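# Stack four magnet blocks into one neat tower

## Task

Take four of the magnet blocks from the pile and build a tidy single column of them, each block resting squarely on the one below; then open the gripper so nothing is still being held.

## Robot and tools

Robot: two arms, left_arm and right_arm, each ending in a two-finger parallel gripper. The names are labels only, not sides of a camera picture. In the shared scene frame the origin sits on the table top midway between the arms, +x points out across the table, +z points up, and left_arm is on the +y side. left_arm's base is at (+0.019, +0.301, 0) m, quat_wxyz (+0.999, 0, 0, -0.046); right_arm's is at (-0.037, -0.301, 0) m, quat_wxyz (+0.998, 0, 0, -0.064).

Gripper frame: the fingers extend along the gripper's +z axis and close along its y axis. end_effector_position is the point between the finger pads, roughly 1 cm short of the tips. A wrist camera and its mount ride on each gripper and can bump into things.

The row format (used by every moving tool): one flat list of 16 numbers covering both arms, even when only one moves. Order: left_arm x, y, z, qw, qx, qy, qz, opening, then right_arm x, y, z, qw, qx, qy, qz, opening. x, y, z are an absolute target position of that arm's end_effector_position in the scene frame, in metres. qw..qz are an absolute target orientation (end_effector_quat_wxyz, w first) in the scene frame. Opening is a gripper command from -1 (closed) to +1 (fully open, 0.094 m). An arm meant to stay still should be sent its last reported pose and its intended opening in every call; to hold an orientation steady, resend one fixed quaternion rather than copying the slightly drifting reported one.

execute_actions(actions): a list of up to 15 actions; each action is a table of up to 15 rows, one row per 1/30 s control step; a short table repeats its last row until the action's 15 steps are used. An empty list just returns the current state and images. Any target more than 0.6 m from the gripper's current position along any of its own axes gets the action rejected for both arms; a malformed action, or a first action failing that check, rejects the whole call.

move(target, speed, blocking): target is one 16-number row (absolute poses). Each gripper travels a straight line to its pose; both paths finish together, lasting 0.5 to 10 s (cut off at 10 s). speed is the path top speed in m/s, 0.002 to 0.5, default 0.25; rotation is capped at twice that value in rad/s. Openings are applied at the start. Paths ignore obstacles and the other arm, and the real gripper may lag, wander, or overshoot the speed, especially near full reach. Faster contact hits harder, and aiming further past a contact presses harder. blocking=false returns after 0.5 s while motion continues; until a result shows it finished, only wait or stop are accepted.

wait(seconds): 0 to 10 s, arms keep their last command; returns early if a running move ends. stop(): brakes the running move (needs some room); the fingers keep moving. zoom_image(camera, region): camera is cam_high, cam_low, cam_left_wrist or cam_right_wrist (each 504x504); region is [x0, y0, x1, y1] in image pixels from the top-left, at most 504 by 504. read_manual(section) only returns licence text. finished_scene(scene): pass the current scene number; it ends the scene irreversibly, after the robot holds its last command, and reports success.

Control details: each step the commanded pose is clipped to within 70 mm and 16 degrees of the measured pose, then solved by damped inverse kinematics, favouring position over orientation. Far targets therefore take several actions; after an action the arm only reaches its last clipped pose. Motions often settle a centimetre or more off, usually low, and reported positions get less accurate at long reach. Joint ranges (rad): waist -2.618 to 3.054, shoulder 0 to 3.142, elbow 0 to 3.142, wrist pitch -1.571 to 1.571, wrist yaw -1.571 to 1.571, wrist roll -2.094 to 2.094; the elbow cannot fully straighten.

Results: a state line gives each gripper's position and quaternion; Hand target lines show the pose the controller is currently driving toward; step readings list positions at some steps, with HELD marking steps partly held back. grip_measured is the finger opening on the command scale (last Joint positions value is metres), each gripper off by up to about 1 mm. To grasp, command roughly 0.03 below grip_measured (less for a lighter hold); pads push about 50 to 62 N. Joint torques are noisy and offset. A move adds a move: line with its ending (done, off_target, moving, held, fault) and active limits (paced = pose clipped; held = steps blocked, after which the arm may jump quickly), plus distance to pose. pose unreachable means the clearance check altered or blocked that arm. FAULT or OVER-TEMPERATURE FAULT means that arm stopped; MOTOR HOT warns from 75 °C, 90 °C stops the arm for 10 s, 100 °C makes it drop. Holding loads, even while you compose replies (the sim keeps running, holding your last command), heats motors.

Avoid: pushing anything off the table (fails the task), arms colliding or pressing on each other, dropped or slipping blocks, slamming contacts, hard pushes. Loose objects or held parts may occasionally get a brief external tug. Open the gripper at the end and make sure the tower stays standing before finishing.

Each tool is called after ">>>" as a command line: name --argument value for each argument, lists and objects as JSON in quotes; but a table of rows of numbers goes row by row, as --pt "numbers of a row", without its own name.

## Session

I'll start by looking at the current state of the scene.

>>> execute_actions --actions '[]'

Scene clock: 0.00 s.
left_arm: end_effector_position=(+0.2963, -0.3109, +0.1490) grip_measured=+1.000 end_effector_quat_wxyz=(+0.626, +0.444, +0.501, +0.400) | right_arm: end_effector_position=(+0.3923, -0.4788, +0.3397) grip_measured=+1.000 end_effector_quat_wxyz=(+0.576, +0.585, +0.565, -0.078)
Joint positions: left_arm=[-1.308  2.966  2.503  0.777 -1.228  1.59   0.094] | right_arm=[-0.001  1.576  1.519 -0.402  0.754  0.994  0.094]
Joint velocities: left_arm=[ 0.012 -0.012 -0.002 -0.037  0.022 -0.007  0.   ] | right_arm=[-0.007 -0.002  0.007  0.051 -0.022 -0.007  0.   ]
Joint torques (N m, as the arm reports them, + toward a larger angle): no reading
Hand target (left_arm): +0.296, -0.312, +0.150; +0.628, +0.442, +0.502, +0.397
Hand target (right_arm): +0.389, -0.479, +0.351; +0.585, +0.585, +0.557, -0.076

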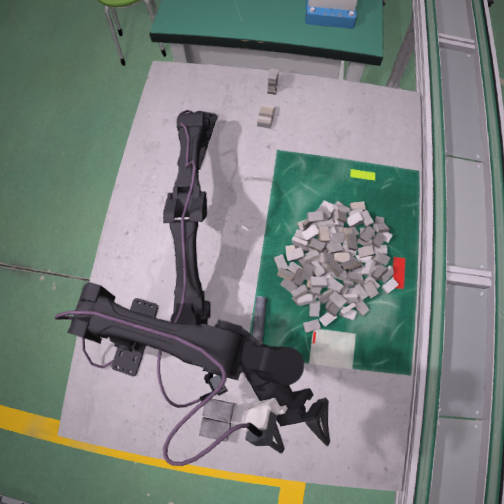

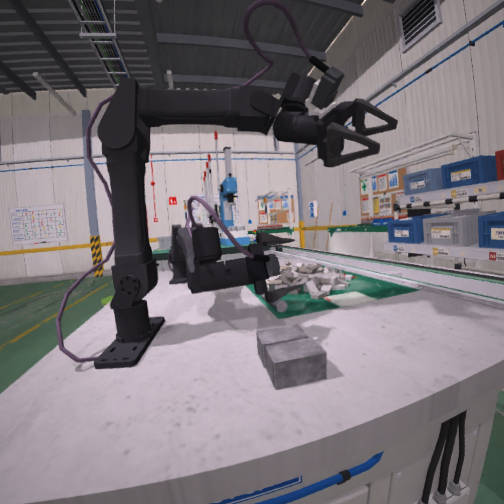

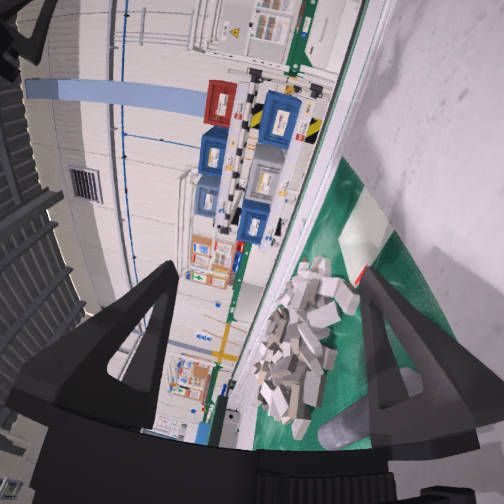

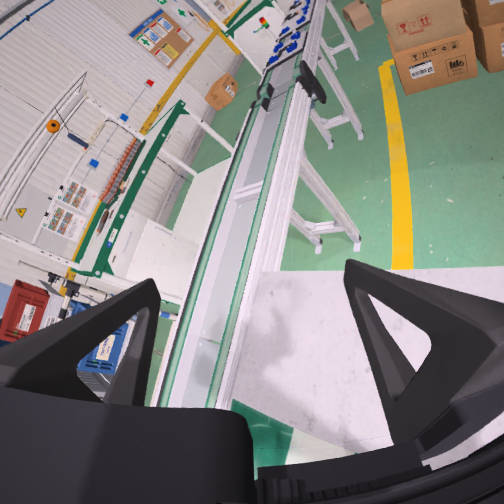

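>>> zoom_image --camera "cam_high" --region '[40, 60, 460, 480]'

>>> zoom_image --camera "cam_high" --region '[250, 150, 430, 380]'

>>> zoom_image --camera "cam_low" --region '[150, 180, 450, 420]'

Region (40, 60, 460, 480) of cam_high's 504x504 image, scaled by 1.200, with more detail than that image has.

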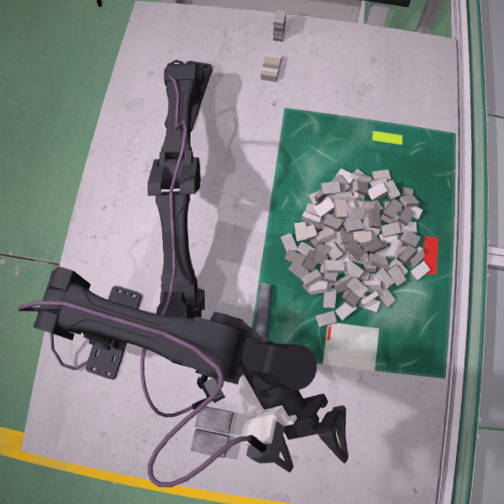

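Region (250, 150, 430, 380) of cam_high's 504x504 image, scaled by 2.191, with more detail than that image has; it fills the left 394 columns of this view, and the rest is white.

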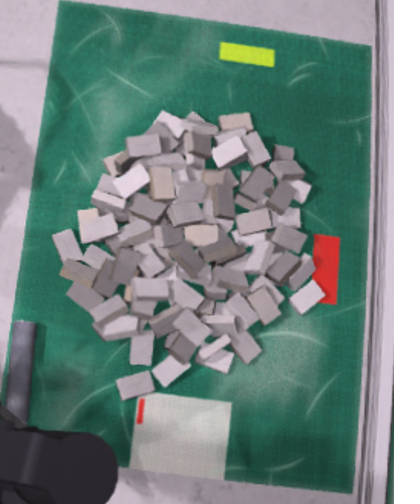

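Region (150, 180, 450, 420) of cam_low's 504x504 image, scaled by 1.680, with more detail than that image has; it fills the top 403 rows of this view, and the rest is white.

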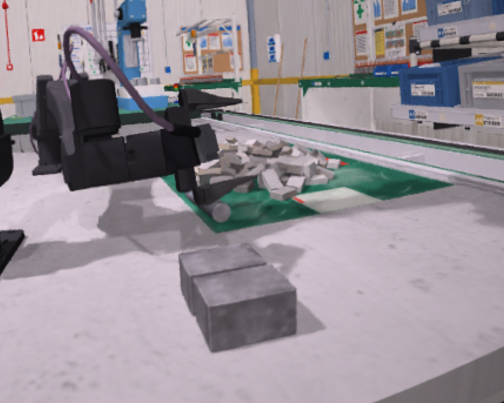

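>>> move --target '[0.20,0.28,0.30, 0.707,0,0.707,0, 1, 0.40,-0.25,0.32, 0,0,1,0, 1]' --speed 0.2

Scene clock: 14.73 s.
left_arm: end_effector_position=(+0.2005, +0.2805, +0.2823) grip_measured=+1.000 end_effector_quat_wxyz=(+0.715, -0.008, +0.698, +0.041) | right_arm: end_effector_position=(+0.4054, -0.2552, +0.3142) grip_measured=+1.000 end_effector_quat_wxyz=(+0.261, +0.008, +0.965, +0.025)
Joint positions: left_arm=[-1.388  0.006  0.197  0.643 -1.537  0.881  0.094] | right_arm=[ 0.233  2.023  2.536 -1.552  0.009  0.118  0.094]
Joint velocities: left_arm=[-0.017  0.002 -0.002 -0.037 -0.022  0.066  0.   ] | right_arm=[ 0.007  0.007 -0.002  0.022 -0.022 -0.095  0.   ]
Joint torques (N m, as the arm reports them, + toward a larger angle): left_arm=[-0.64  2.37  7.75  0.73  0.42  0.05] | right_arm=[ 0.65 -7.64  7.87  0.84 -0.03 -0.06]
Hand target (left_arm): +0.200, +0.287, +0.289; +0.716, -0.021, +0.697, +0.021
Hand target (right_arm): +0.406, -0.251, +0.319; +0.268, -0.000, +0.963, +0.029
Off the commanded pose (left_arm): 0.018 m, 5 deg.
Off the commanded pose (right_arm): 0.010 m, 30 deg; orientation clipped at the last step of the last action.
joint sent to its limit (left arm) — the command would take joint 2 (shoulder) past its lower limit, so that joint was sent only as far as its limit.
joint sent to its limit (right arm) — the command would take joint 4 (wrist pitch) past its lower limit, so that joint was sent only as far as its limit.
move: off_target (left_arm, right_arm); limits=paced

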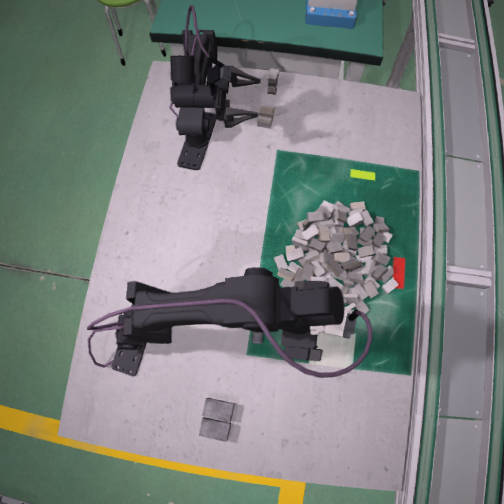

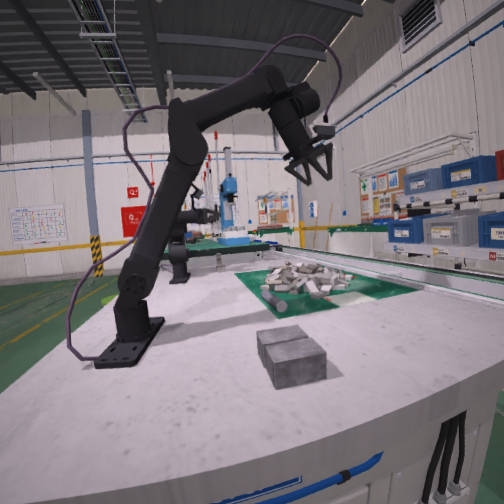

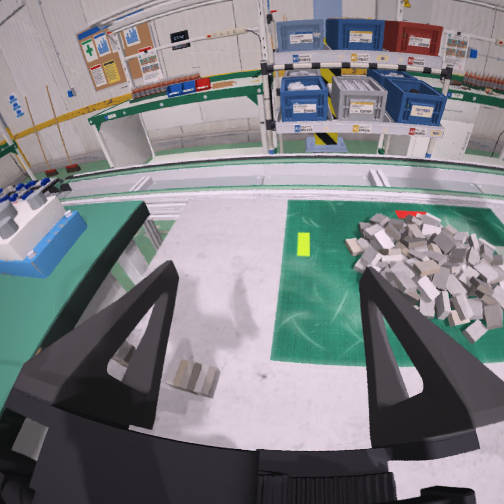

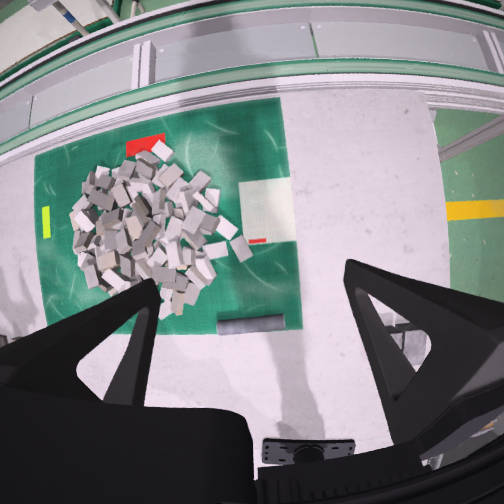

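>>> move --target '[0.2005,0.2805,0.2823, 0.715,-0.008,0.698,0.041, 1, 0.36,-0.18,0.20, 0,0,1,0, 1]' --speed 0.2

Scene clock: 20.33 s.
left_arm: end_effector_position=(+0.2004, +0.2810, +0.2822) grip_measured=+1.000 end_effector_quat_wxyz=(+0.714, -0.008, +0.699, +0.043) | right_arm: end_effector_position=(+0.3635, -0.1832, +0.1990) grip_measured=+1.000 end_effector_quat_wxyz=(+0.075, -0.002, +0.997, +0.021)
Joint positions: left_arm=[-1.388  0.006  0.197  0.648 -1.54   0.888  0.094] | right_arm=[ 0.412  2.065  2.204 -1.554  0.     0.28   0.094]
Joint velocities: left_arm=[ 0.007 -0.017 -0.017  0.037 -0.081 -0.007  0.   ] | right_arm=[ 0.012  0.002 -0.007  0.022 -0.022  0.022  0.   ]
Joint torques (N m, as the arm reports them, + toward a larger angle): left_arm=[ 0.03  4.36  5.98  0.66  0.46 -0.07] | right_arm=[ 0.73 -9.04  5.64  0.35 -0.05  0.05]
Hand target (left_arm): +0.200, +0.280, +0.282; +0.715, -0.008, +0.698, +0.041
Hand target (right_arm): +0.361, -0.179, +0.199; +0.071, -0.003, +0.997, +0.024
Off the commanded pose (left_arm): 0.001 m, 0 deg.
Off the commanded pose (right_arm): 0.005 m, 9 deg.
joint sent to its limit (right arm) — the command would take joint 4 (wrist pitch) past its lower limit, so that joint was sent only as far as its limit.
move: off_target (right_arm)

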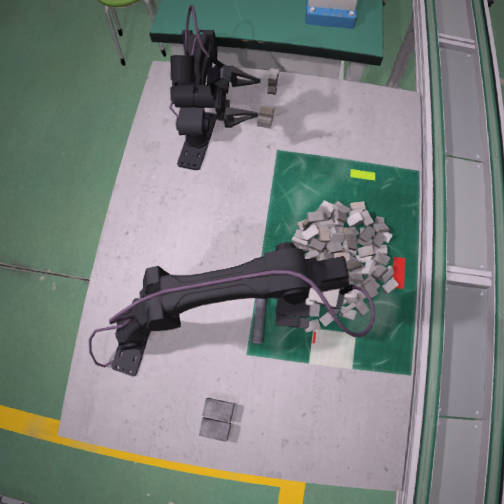

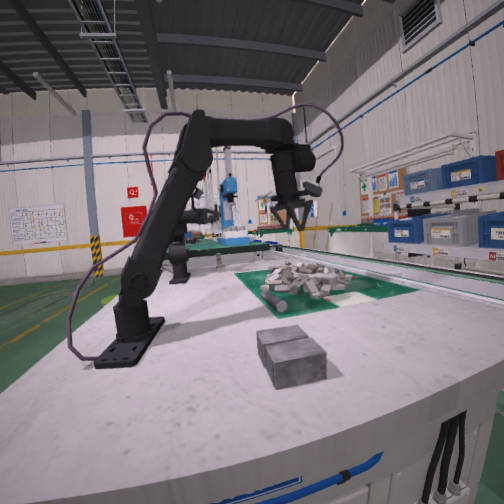

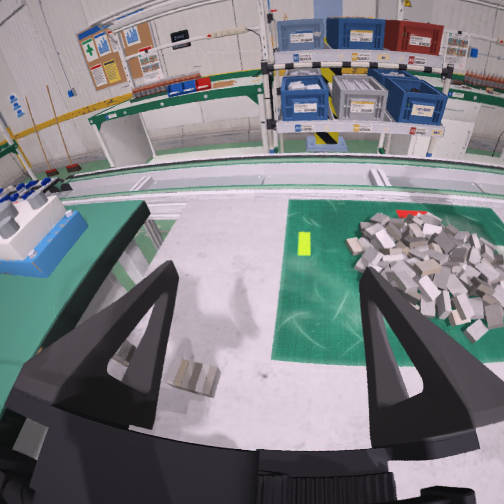

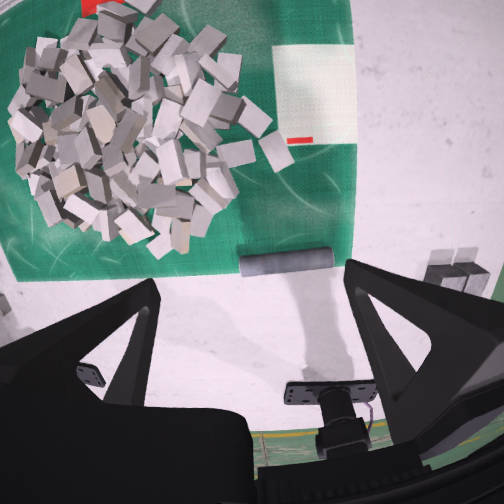

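>>> move --target '[0.2005,0.2805,0.2823, 0.715,-0.008,0.698,0.041, 1, 0.42,-0.20,0.11, 0,0,1,0, 1]' --speed 0.15

Scene clock: 23.30 s.
left_arm: end_effector_position=(+0.2004, +0.2812, +0.2820) grip_measured=+1.000 end_effector_quat_wxyz=(+0.714, -0.008, +0.699, +0.043) | right_arm: end_effector_position=(+0.4125, -0.1977, +0.0983) grip_measured=+1.000 end_effector_quat_wxyz=(-0.005, -0.002, +1.000, -0.001)
Joint positions: left_arm=[-1.388  0.006  0.197  0.648 -1.541  0.888  0.094] | right_arm=[ 0.352  2.418  2.391 -1.554 -0.001  0.218  0.094]
Joint velocities: left_arm=[-0.002 -0.002 -0.002 -0.037 -0.007  0.022  0.   ] | right_arm=[ 0.007 -0.012  0.042 -0.095  0.007 -0.095  0.   ]
Joint torques (N m, as the arm reports them, + toward a larger angle): left_arm=[ 0.05  4.34  6.01  0.65  0.48 -0.07] | right_arm=[ -0.83 -11.59   8.72   0.07   0.03  -0.06]
Hand target (left_arm): +0.200, +0.281, +0.282; +0.715, -0.008, +0.698, +0.041
Hand target (right_arm): +0.419, -0.201, +0.109; +0.012, -0.001, +1.000, +0.004
Off the commanded pose (left_arm): 0.001 m, 0 deg.
Off the commanded pose (right_arm): 0.014 m, 1 deg.
joint sent to its limit (right arm) — the command would take joint 4 (wrist pitch) past its lower limit, so that joint was sent only as far as its limit.
move: off_target (right_arm)

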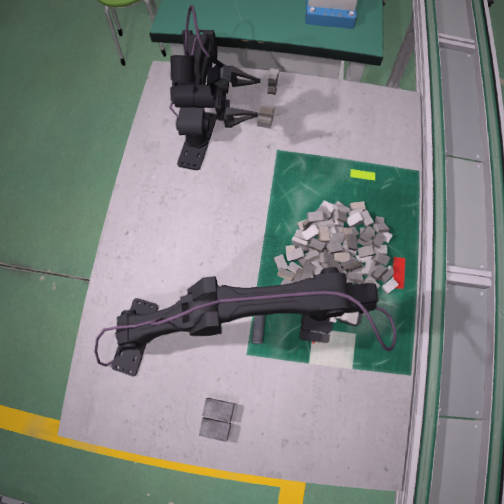

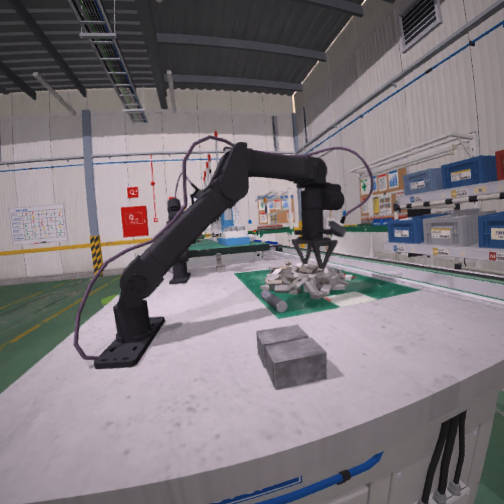

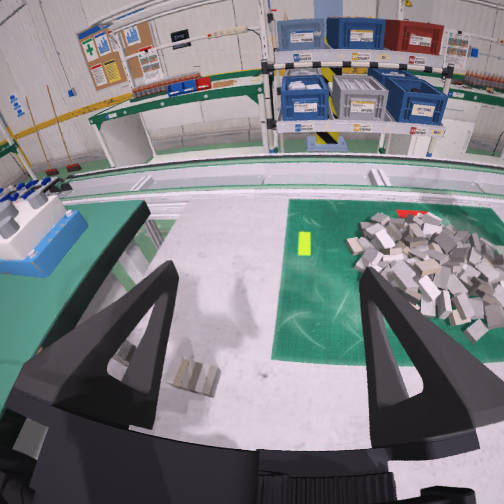

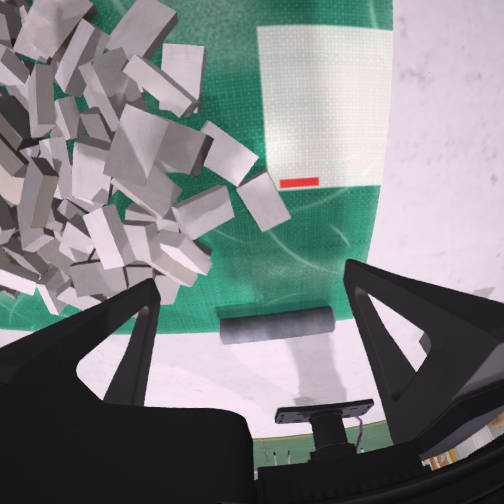

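>>> move --target '[0.2005,0.2805,0.2823, 0.715,-0.008,0.698,0.041, 1, 0.435,-0.205,0.075, 0,-0.276,0.961,0, 0.1]' --speed 0.1

Scene clock: 27.40 s.
left_arm: end_effector_position=(+0.2004, +0.2813, +0.2819) grip_measured=+1.000 end_effector_quat_wxyz=(+0.713, -0.008, +0.699, +0.043) | right_arm: end_effector_position=(+0.4253, -0.1995, +0.0696) grip_measured=+0.103 end_effector_quat_wxyz=(-0.017, -0.279, +0.960, +0.002)
Joint positions: left_arm=[-1.388  0.006  0.197  0.648 -1.542  0.888  0.094] | right_arm=[ 0.342  2.516  2.454 -1.542 -0.001 -0.352  0.052]
Joint velocities: left_arm=[ 0.012 -0.017  0.002  0.037  0.007 -0.066  0.   ] | right_arm=[-0.012 -0.007  0.037  0.022  0.037 -0.037 -0.   ]
Joint torques (N m, as the arm reports them, + toward a larger angle): left_arm=[ 0.08  4.35  5.95  0.66  0.49 -0.07] | right_arm=[ -1.31 -11.27   8.59   0.14   0.04  -0.05]
Hand target (left_arm): +0.200, +0.280, +0.282; +0.715, -0.008, +0.698, +0.041
Hand target (right_arm): +0.434, -0.205, +0.075; +0.000, -0.276, +0.961, -0.000
Off the commanded pose (left_arm): 0.001 m, 0 deg.
Off the commanded pose (right_arm): 0.012 m, 2 deg.
move: off_target (right_arm)

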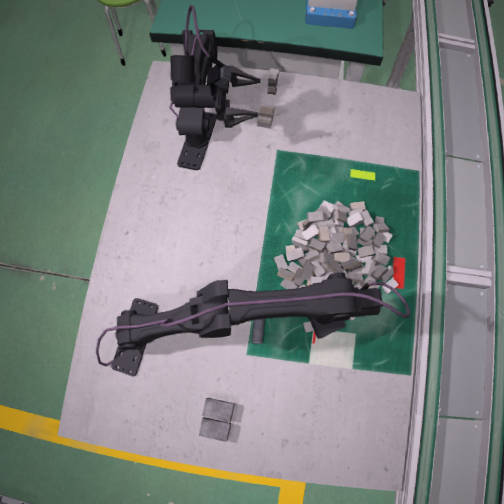

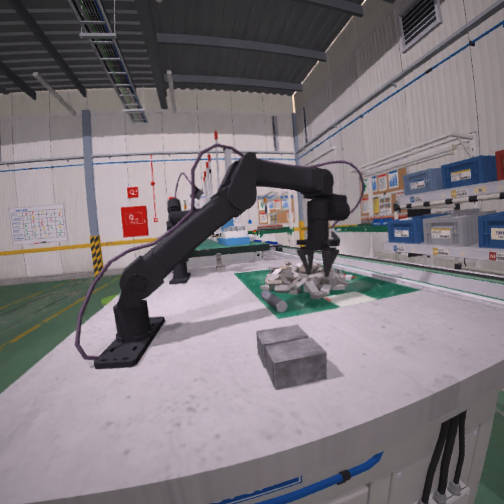

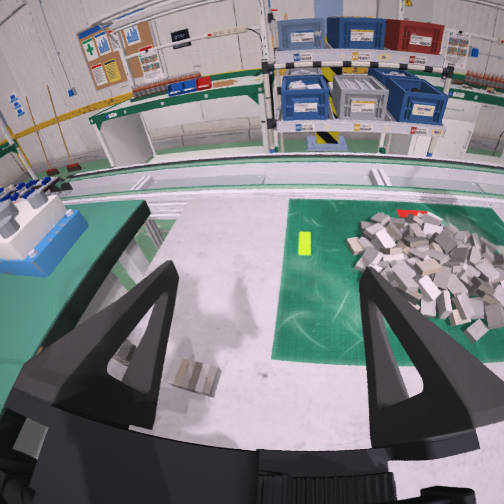

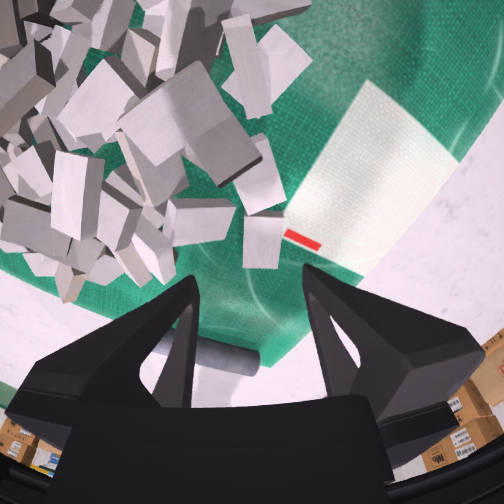

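>>> zoom_image --camera "cam_right_wrist" --region '[130, 120, 380, 320]'

Region (130, 120, 380, 320) of cam_right_wrist's 504x504 image, scaled by 2.016, with more detail than that image has; it fills the top 403 rows of this view, and the rest is white.

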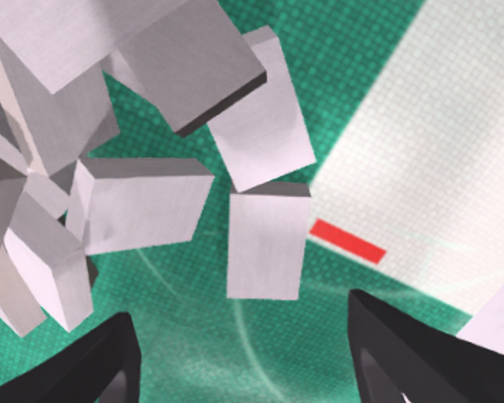

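>>> move --target '[0.2005,0.2805,0.2823, 0.715,-0.008,0.698,0.041, 1, 0.4285,-0.2173,0.052, 0,-0.276,0.961,0, -0.1]' --speed 0.06

Scene clock: 30.80 s.
left_arm: end_effector_position=(+0.2004, +0.2814, +0.2818) grip_measured=+1.000 end_effector_quat_wxyz=(+0.713, -0.008, +0.700, +0.043) | right_arm: end_effector_position=(+0.4230, -0.2141, +0.0366) grip_measured=-0.097 end_effector_quat_wxyz=(-0.022, -0.277, +0.961, +0.003)
Joint positions: left_arm=[-1.388  0.006  0.197  0.648 -1.543  0.888  0.094] | right_arm=[ 0.313  2.475  2.247 -1.387 -0.001 -0.376  0.042]
Joint velocities: left_arm=[-0.002  0.017 -0.002  0.007 -0.007  0.007  0.   ] | right_arm=[-0.007  0.012 -0.012  0.022 -0.007 -0.066 -0.   ]
Joint torques (N m, as the arm reports them, + toward a larger angle): left_arm=[ 0.09  4.33  5.99  0.64  0.49 -0.08] | right_arm=[ -0.71 -14.06   5.38   0.13   0.05  -0.06]
Hand target (left_arm): +0.200, +0.281, +0.282; +0.715, -0.008, +0.698, +0.041
Hand target (right_arm): +0.428, -0.218, +0.052; -0.001, -0.276, +0.961, -0.000
Off the commanded pose (left_arm): 0.001 m, 0 deg.
Off the commanded pose (right_arm): 0.017 m, 3 deg.
move: off_target (right_arm)

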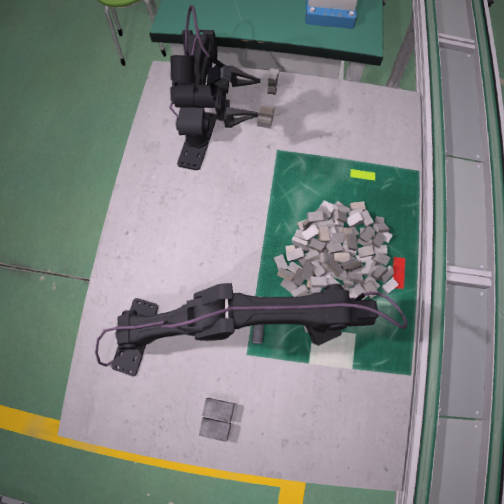

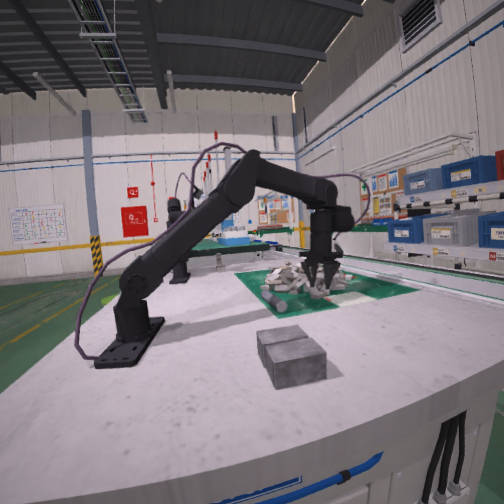

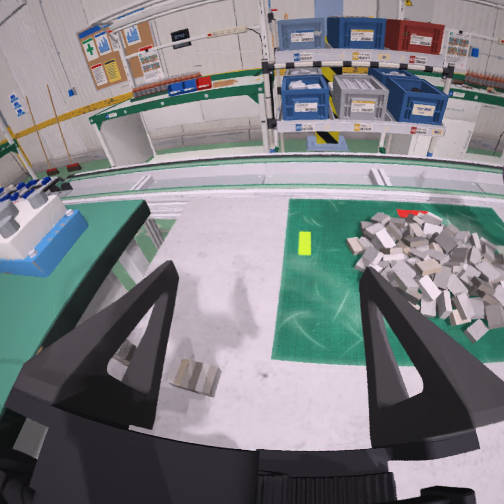

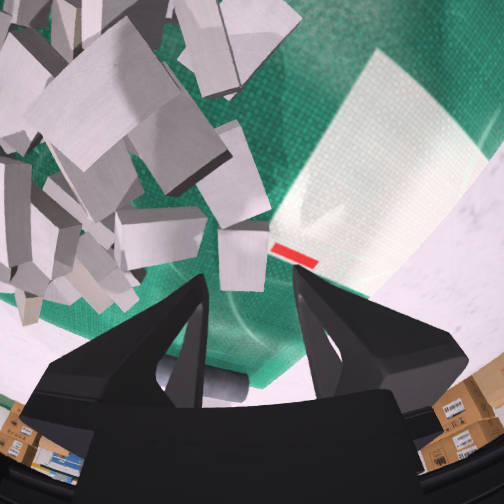

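>>> move --target '[0.2005,0.2805,0.2823, 0.715,-0.008,0.698,0.041, 1, 0.420,-0.2226,0.052, 0,-0.276,0.961,0, -0.1]' --speed 0.04

>>> zoom_image --camera "cam_right_wrist" --region '[100, 140, 400, 340]'

Scene clock: 32.77 s.
left_arm: end_effector_position=(+0.2004, +0.2814, +0.2817) grip_measured=+1.000 end_effector_quat_wxyz=(+0.713, -0.008, +0.700, +0.043) | right_arm: end_effector_position=(+0.4149, -0.2156, +0.0390) grip_measured=-0.097 end_effector_quat_wxyz=(-0.019, -0.280, +0.960, +0.002)
Joint positions: left_arm=[-1.388  0.006  0.197  0.648 -1.543  0.888  0.094] | right_arm=[ 0.313  2.419  2.155 -1.346 -0.001 -0.384  0.042]
Joint velocities: left_arm=[ 0.002 -0.007 -0.012 -0.022  0.007 -0.066  0.   ] | right_arm=[-0.012  0.002 -0.017  0.037 -0.037  0.022 -0.001]
Joint torques (N m, as the arm reports them, + toward a larger angle): left_arm=[ 0.05  4.32  5.99  0.65  0.51 -0.06] | right_arm=[ -1.41 -13.6    5.43   0.16   0.04  -0.1 ]
Hand target (left_arm): +0.200, +0.281, +0.282; +0.715, -0.008, +0.698, +0.041
Hand target (right_arm): +0.420, -0.223, +0.052; -0.000, -0.276, +0.961, -0.001
Off the commanded pose (left_arm): 0.001 m, 0 deg.
Off the commanded pose (right_arm): 0.016 m, 2 deg.
move: off_target (right_arm)

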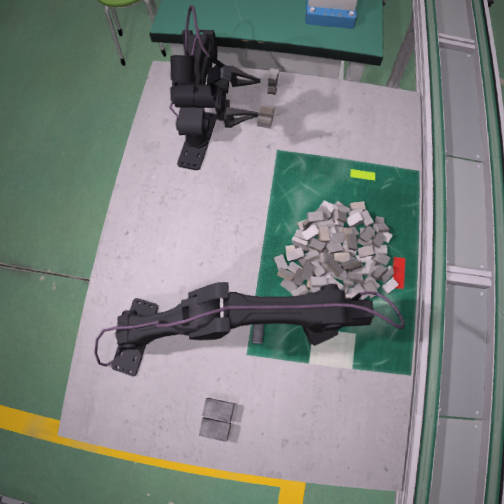

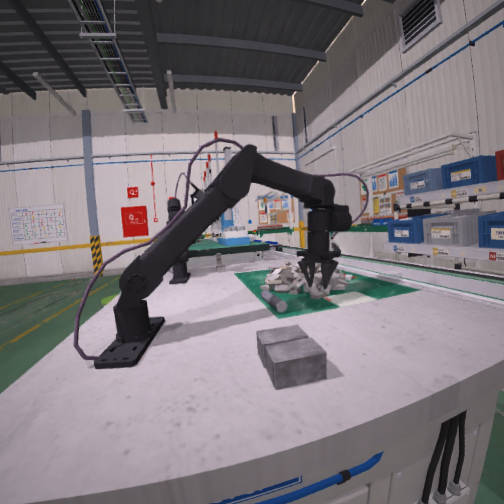

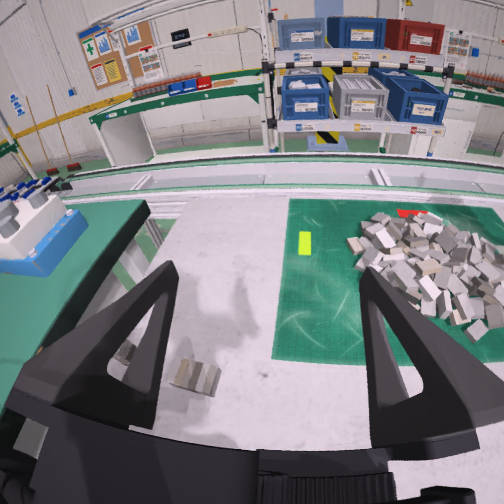

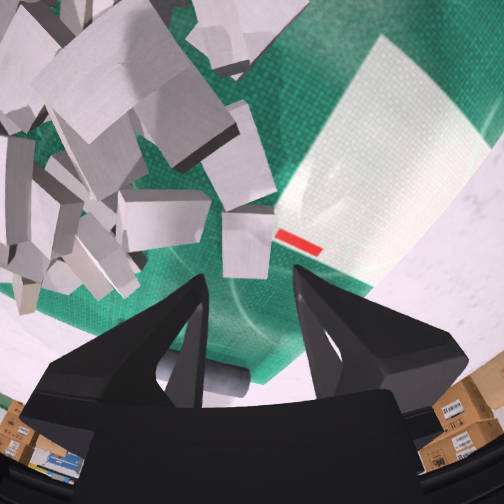

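Region (100, 140, 400, 340) of cam_right_wrist's 504x504 image, scaled by 1.680, with more detail than that image has.

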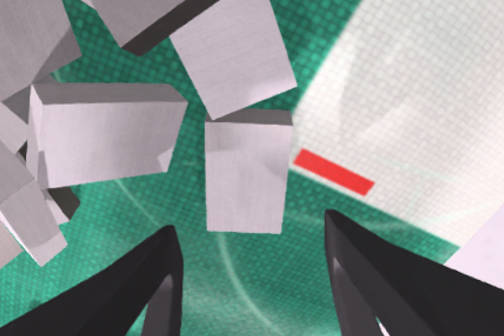

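>>> move --target '[0.2005,0.2805,0.2823, 0.715,-0.008,0.698,0.041, 1, 0.420,-0.2226,0.030, 0,-0.276,0.961,0, -0.1]' --speed 0.03

>>> zoom_image --camera "cam_right_wrist" --region '[100, 140, 400, 400]'

Scene clock: 34.83 s.
left_arm: end_effector_position=(+0.2004, +0.2815, +0.2816) grip_measured=+1.000 end_effector_quat_wxyz=(+0.713, -0.009, +0.700, +0.043) | right_arm: end_effector_position=(+0.4143, -0.2158, +0.0187) grip_measured=-0.097 end_effector_quat_wxyz=(-0.018, -0.281, +0.960, +0.002)
Joint positions: left_arm=[-1.388  0.006  0.197  0.648 -1.544  0.888  0.094] | right_arm=[ 0.313  2.419  2.075 -1.263 -0.001 -0.385  0.042]
Joint velocities: left_arm=[ 0.012 -0.002  0.007 -0.066  0.007  0.022  0.   ] | right_arm=[ 0.022 -0.012 -0.002 -0.081 -0.022 -0.007 -0.   ]
Joint torques (N m, as the arm reports them, + toward a larger angle): left_arm=[ 0.05  4.3   6.01  0.66  0.51 -0.08] | right_arm=[ -1.4  -13.24   5.47   0.15   0.04  -0.07]
Hand target (left_arm): +0.200, +0.281, +0.282; +0.715, -0.008, +0.698, +0.041
Hand target (right_arm): +0.419, -0.223, +0.030; -0.001, -0.276, +0.961, -0.000
Off the commanded pose (left_arm): 0.001 m, 0 deg.
Off the commanded pose (right_arm): 0.014 m, 2 deg.
move: off_target (right_arm)

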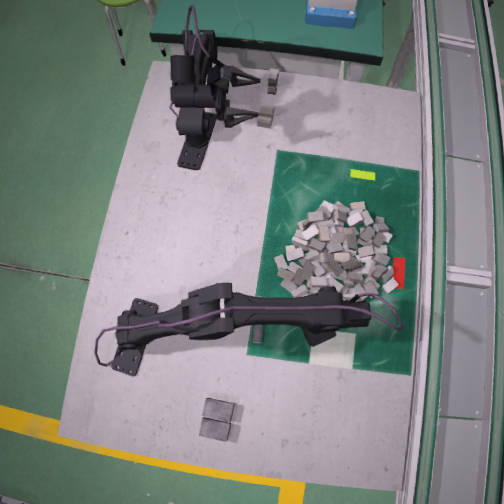

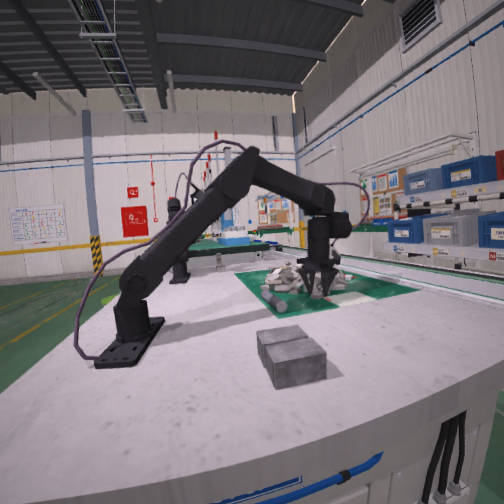

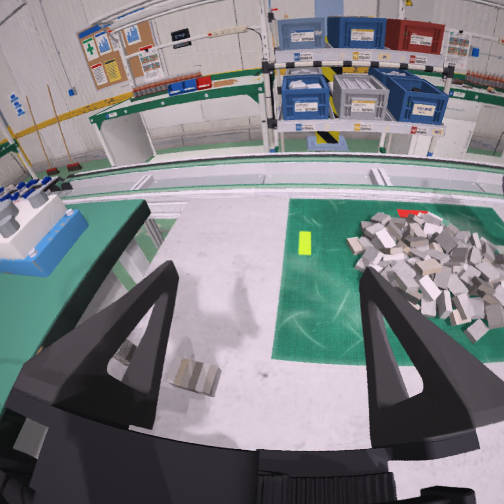

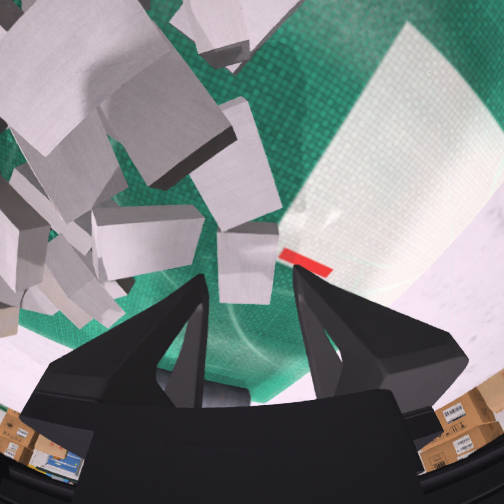

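Region (100, 140, 400, 400) of cam_right_wrist's 504x504 image, scaled by 1.680, with more detail than that image has; it fills the top 437 rows of this view, and the rest is white.

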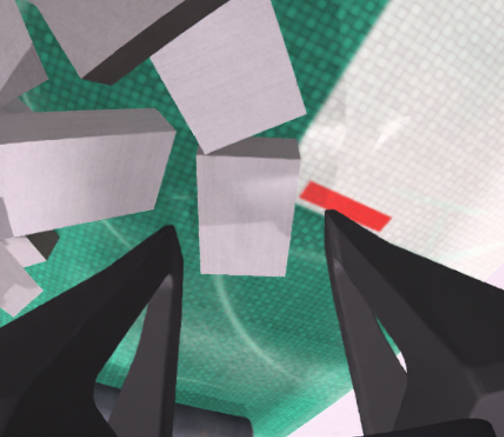

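>>> move --target '[0.2005,0.2805,0.2823, 0.715,-0.008,0.698,0.041, 1, 0.427,-0.2206,0.029, 0,-0.276,0.961,0, -0.1]' --speed 0.03

>>> zoom_image --camera "cam_right_wrist" --region '[100, 140, 400, 400]'

Scene clock: 37.27 s.
left_arm: end_effector_position=(+0.2004, +0.2816, +0.2816) grip_measured=+1.000 end_effector_quat_wxyz=(+0.713, -0.009, +0.700, +0.044) | right_arm: end_effector_position=(+0.4213, -0.2144, +0.0253) grip_measured=-0.097 end_effector_quat_wxyz=(-0.005, -0.281, +0.960, +0.001)
Joint positions: left_arm=[-1.388  0.006  0.197  0.648 -1.544  0.888  0.094] | right_arm=[ 0.313  2.419  2.102 -1.263 -0.001 -0.385  0.042]
Joint velocities: left_arm=[-0.007 -0.012 -0.012  0.022 -0.007  0.037  0.   ] | right_arm=[ 0.007  0.007 -0.017 -0.037 -0.037 -0.081 -0.   ]
Joint torques (N m, as the arm reports them, + toward a larger angle): left_arm=[ 0.1   4.32  6.01  0.65  0.5  -0.06] | right_arm=[ -1.29 -10.77   8.75   0.02   0.05  -0.05]
Hand target (left_arm): +0.200, +0.281, +0.282; +0.715, -0.008, +0.698, +0.041
Hand target (right_arm): +0.427, -0.221, +0.029; +0.000, -0.276, +0.961, -0.000
Off the commanded pose (left_arm): 0.001 m, 0 deg.
Off the commanded pose (right_arm): 0.009 m, 1 deg.
move: done

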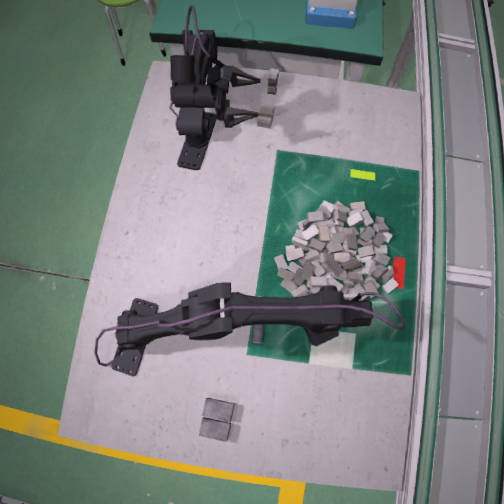

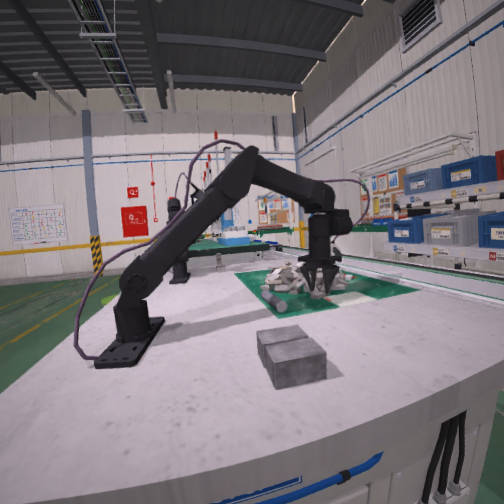

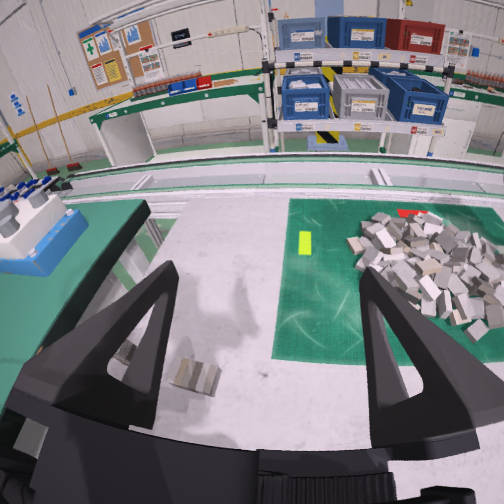

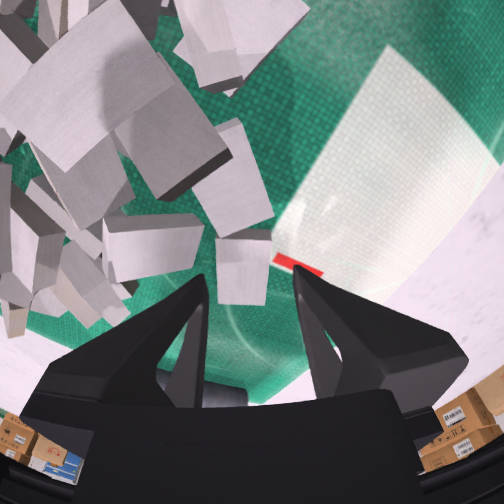

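Region (100, 140, 400, 400) of cam_right_wrist's 504x504 image, scaled by 1.680, with more detail than that image has; it fills the top 437 rows of this view, and the rest is white.

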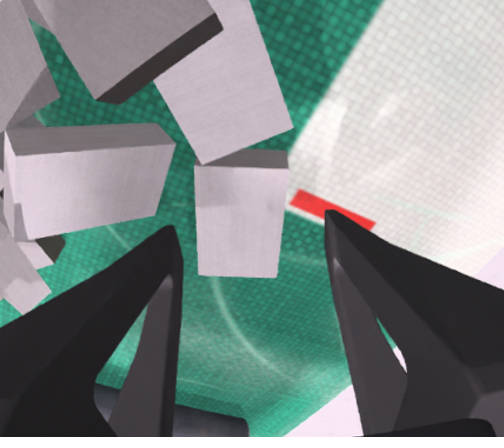

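>>> move --target '[0.2005,0.2805,0.2823, 0.715,-0.008,0.698,0.041, 1, 0.429,-0.2206,0.022, 0,-0.276,0.961,0, -0.1]' --speed 0.03

>>> zoom_image --camera "cam_right_wrist" --region '[100, 140, 400, 400]'

Scene clock: 38.70 s.
left_arm: end_effector_position=(+0.2004, +0.2816, +0.2815) grip_measured=+1.000 end_effector_quat_wxyz=(+0.713, -0.009, +0.700, +0.044) | right_arm: end_effector_position=(+0.4192, -0.2148, +0.0160) grip_measured=-0.097 end_effector_quat_wxyz=(-0.016, -0.281, +0.960, +0.002)
Joint positions: left_arm=[-1.388  0.006  0.197  0.648 -1.545  0.888  0.094] | right_arm=[ 0.313  2.44   2.102 -1.264 -0.001 -0.385  0.042]
Joint velocities: left_arm=[-0.007 -0.017 -0.002 -0.051 -0.051  0.037  0.   ] | right_arm=[-0.012  0.002 -0.022 -0.051 -0.066 -0.022  0.   ]
Joint torques (N m, as the arm reports them, + toward a larger angle): left_arm=[ 0.09  4.34  5.96  0.65  0.51 -0.08] | right_arm=[ -1.35 -11.29   8.24   0.15   0.04  -0.07]
Hand target (left_arm): +0.200, +0.281, +0.282; +0.715, -0.008, +0.698, +0.041
Hand target (right_arm): +0.429, -0.221, +0.022; -0.000, -0.276, +0.961, -0.000
Off the commanded pose (left_arm): 0.001 m, 0 deg.
Off the commanded pose (right_arm): 0.013 m, 2 deg.
move: off_target (right_arm)

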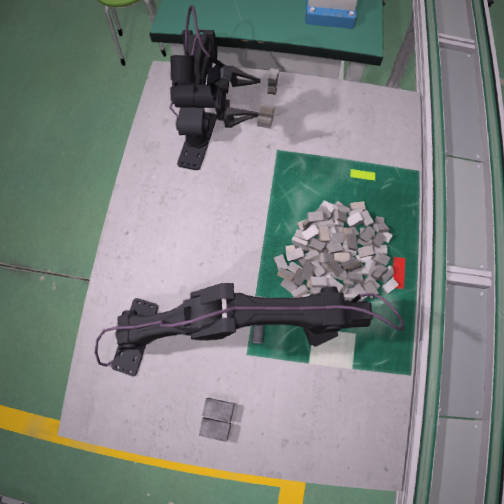

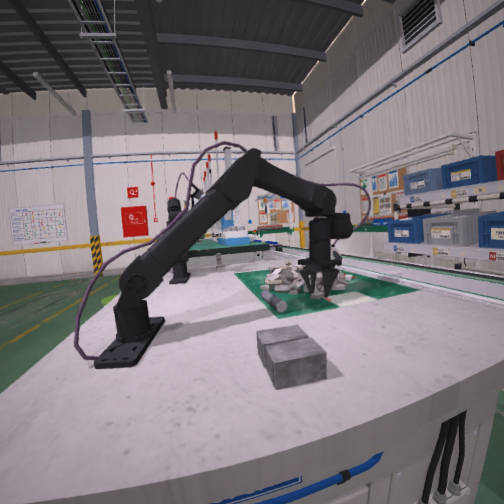

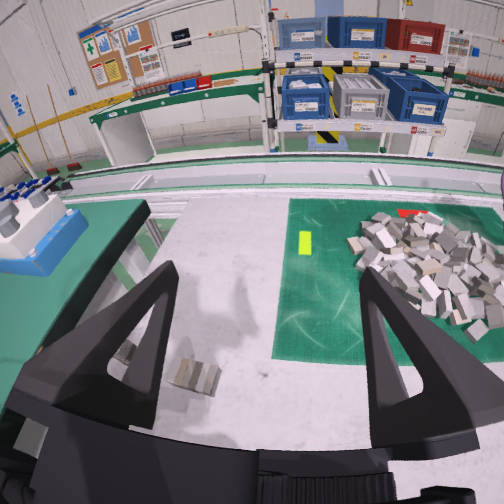

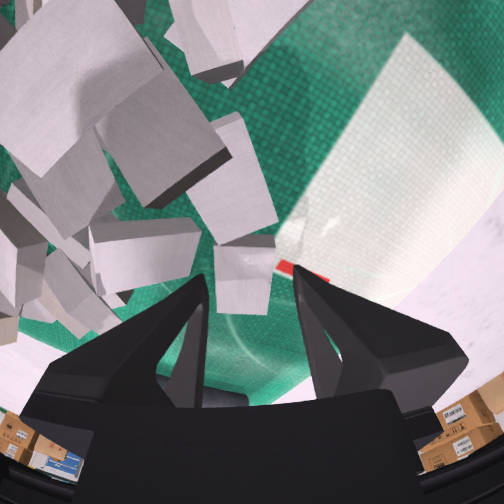

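Region (100, 140, 400, 400) of cam_right_wrist's 504x504 image, scaled by 1.680, with more detail than that image has; it fills the top 437 rows of this view, and the rest is white.

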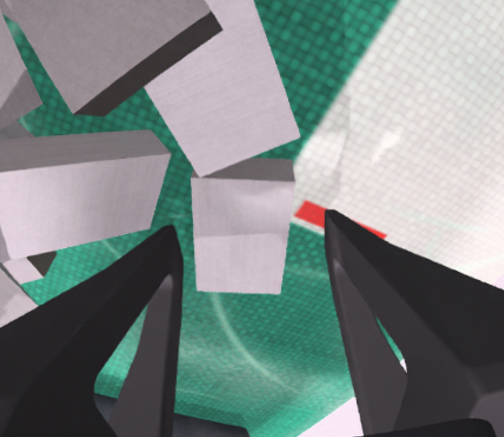

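>>> move --target '[0.2005,0.2805,0.2823, 0.715,-0.008,0.698,0.041, 1, 0.429,-0.2206,0.022, 0,-0.276,0.961,0, -0.6]' --speed 0.03

Scene clock: 39.87 s.
left_arm: end_effector_position=(+0.2004, +0.2817, +0.2814) grip_measured=+1.000 end_effector_quat_wxyz=(+0.712, -0.009, +0.700, +0.044) | right_arm: end_effector_position=(+0.4192, -0.2148, +0.0160) grip_measured=-0.487 end_effector_quat_wxyz=(-0.016, -0.281, +0.960, +0.002)
Joint positions: left_arm=[-1.388  0.006  0.197  0.648 -1.546  0.888  0.094] | right_arm=[ 0.313  2.44   2.102 -1.264 -0.001 -0.385  0.024]
Joint velocities: left_arm=[-0.007 -0.007  0.017 -0.007 -0.037  0.007  0.   ] | right_arm=[ 0.007  0.012 -0.002  0.007  0.022 -0.051  0.001]
Joint torques (N m, as the arm reports them, + toward a larger angle): left_arm=[ 0.08  4.36  5.97  0.66  0.52 -0.07] | right_arm=[ -1.3  -11.38   8.29   0.13   0.05  -0.06]
Hand target (left_arm): +0.200, +0.281, +0.282; +0.715, -0.008, +0.698, +0.041
Hand target (right_arm): +0.429, -0.221, +0.022; +0.000, -0.276, +0.961, -0.000
Off the commanded pose (left_arm): 0.001 m, 1 deg.
Off the commanded pose (right_arm): 0.013 m, 2 deg.
move: off_target (right_arm)

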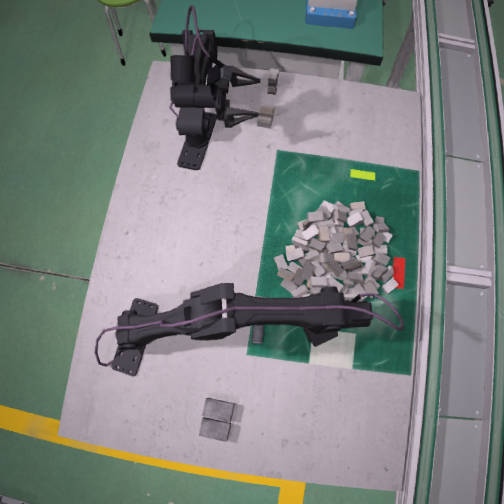

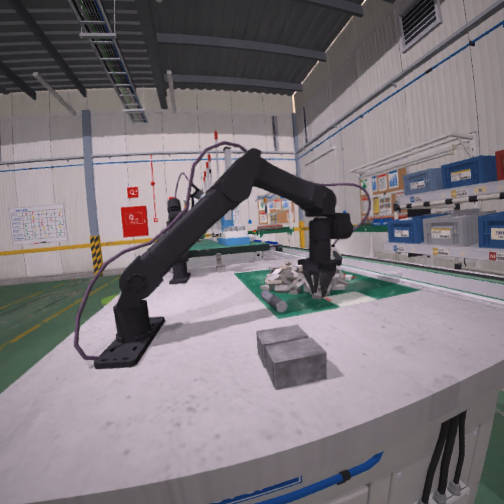

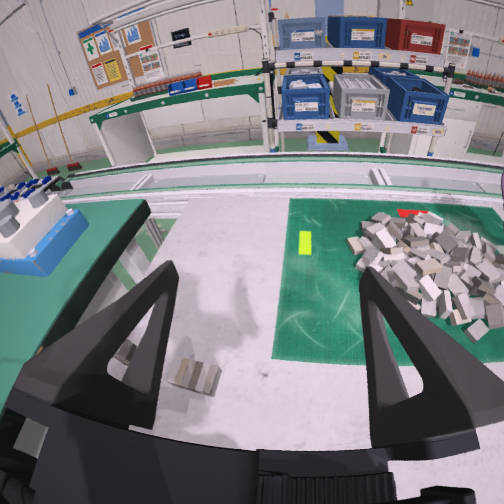

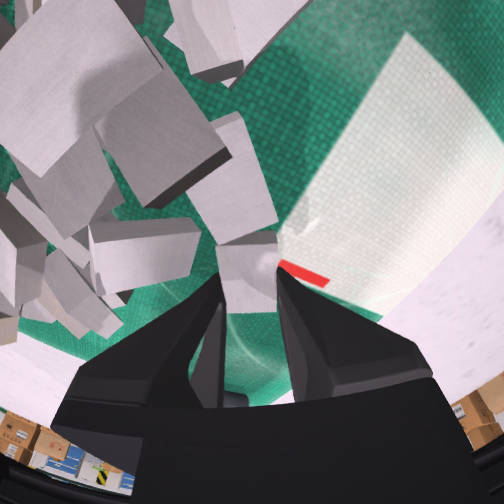

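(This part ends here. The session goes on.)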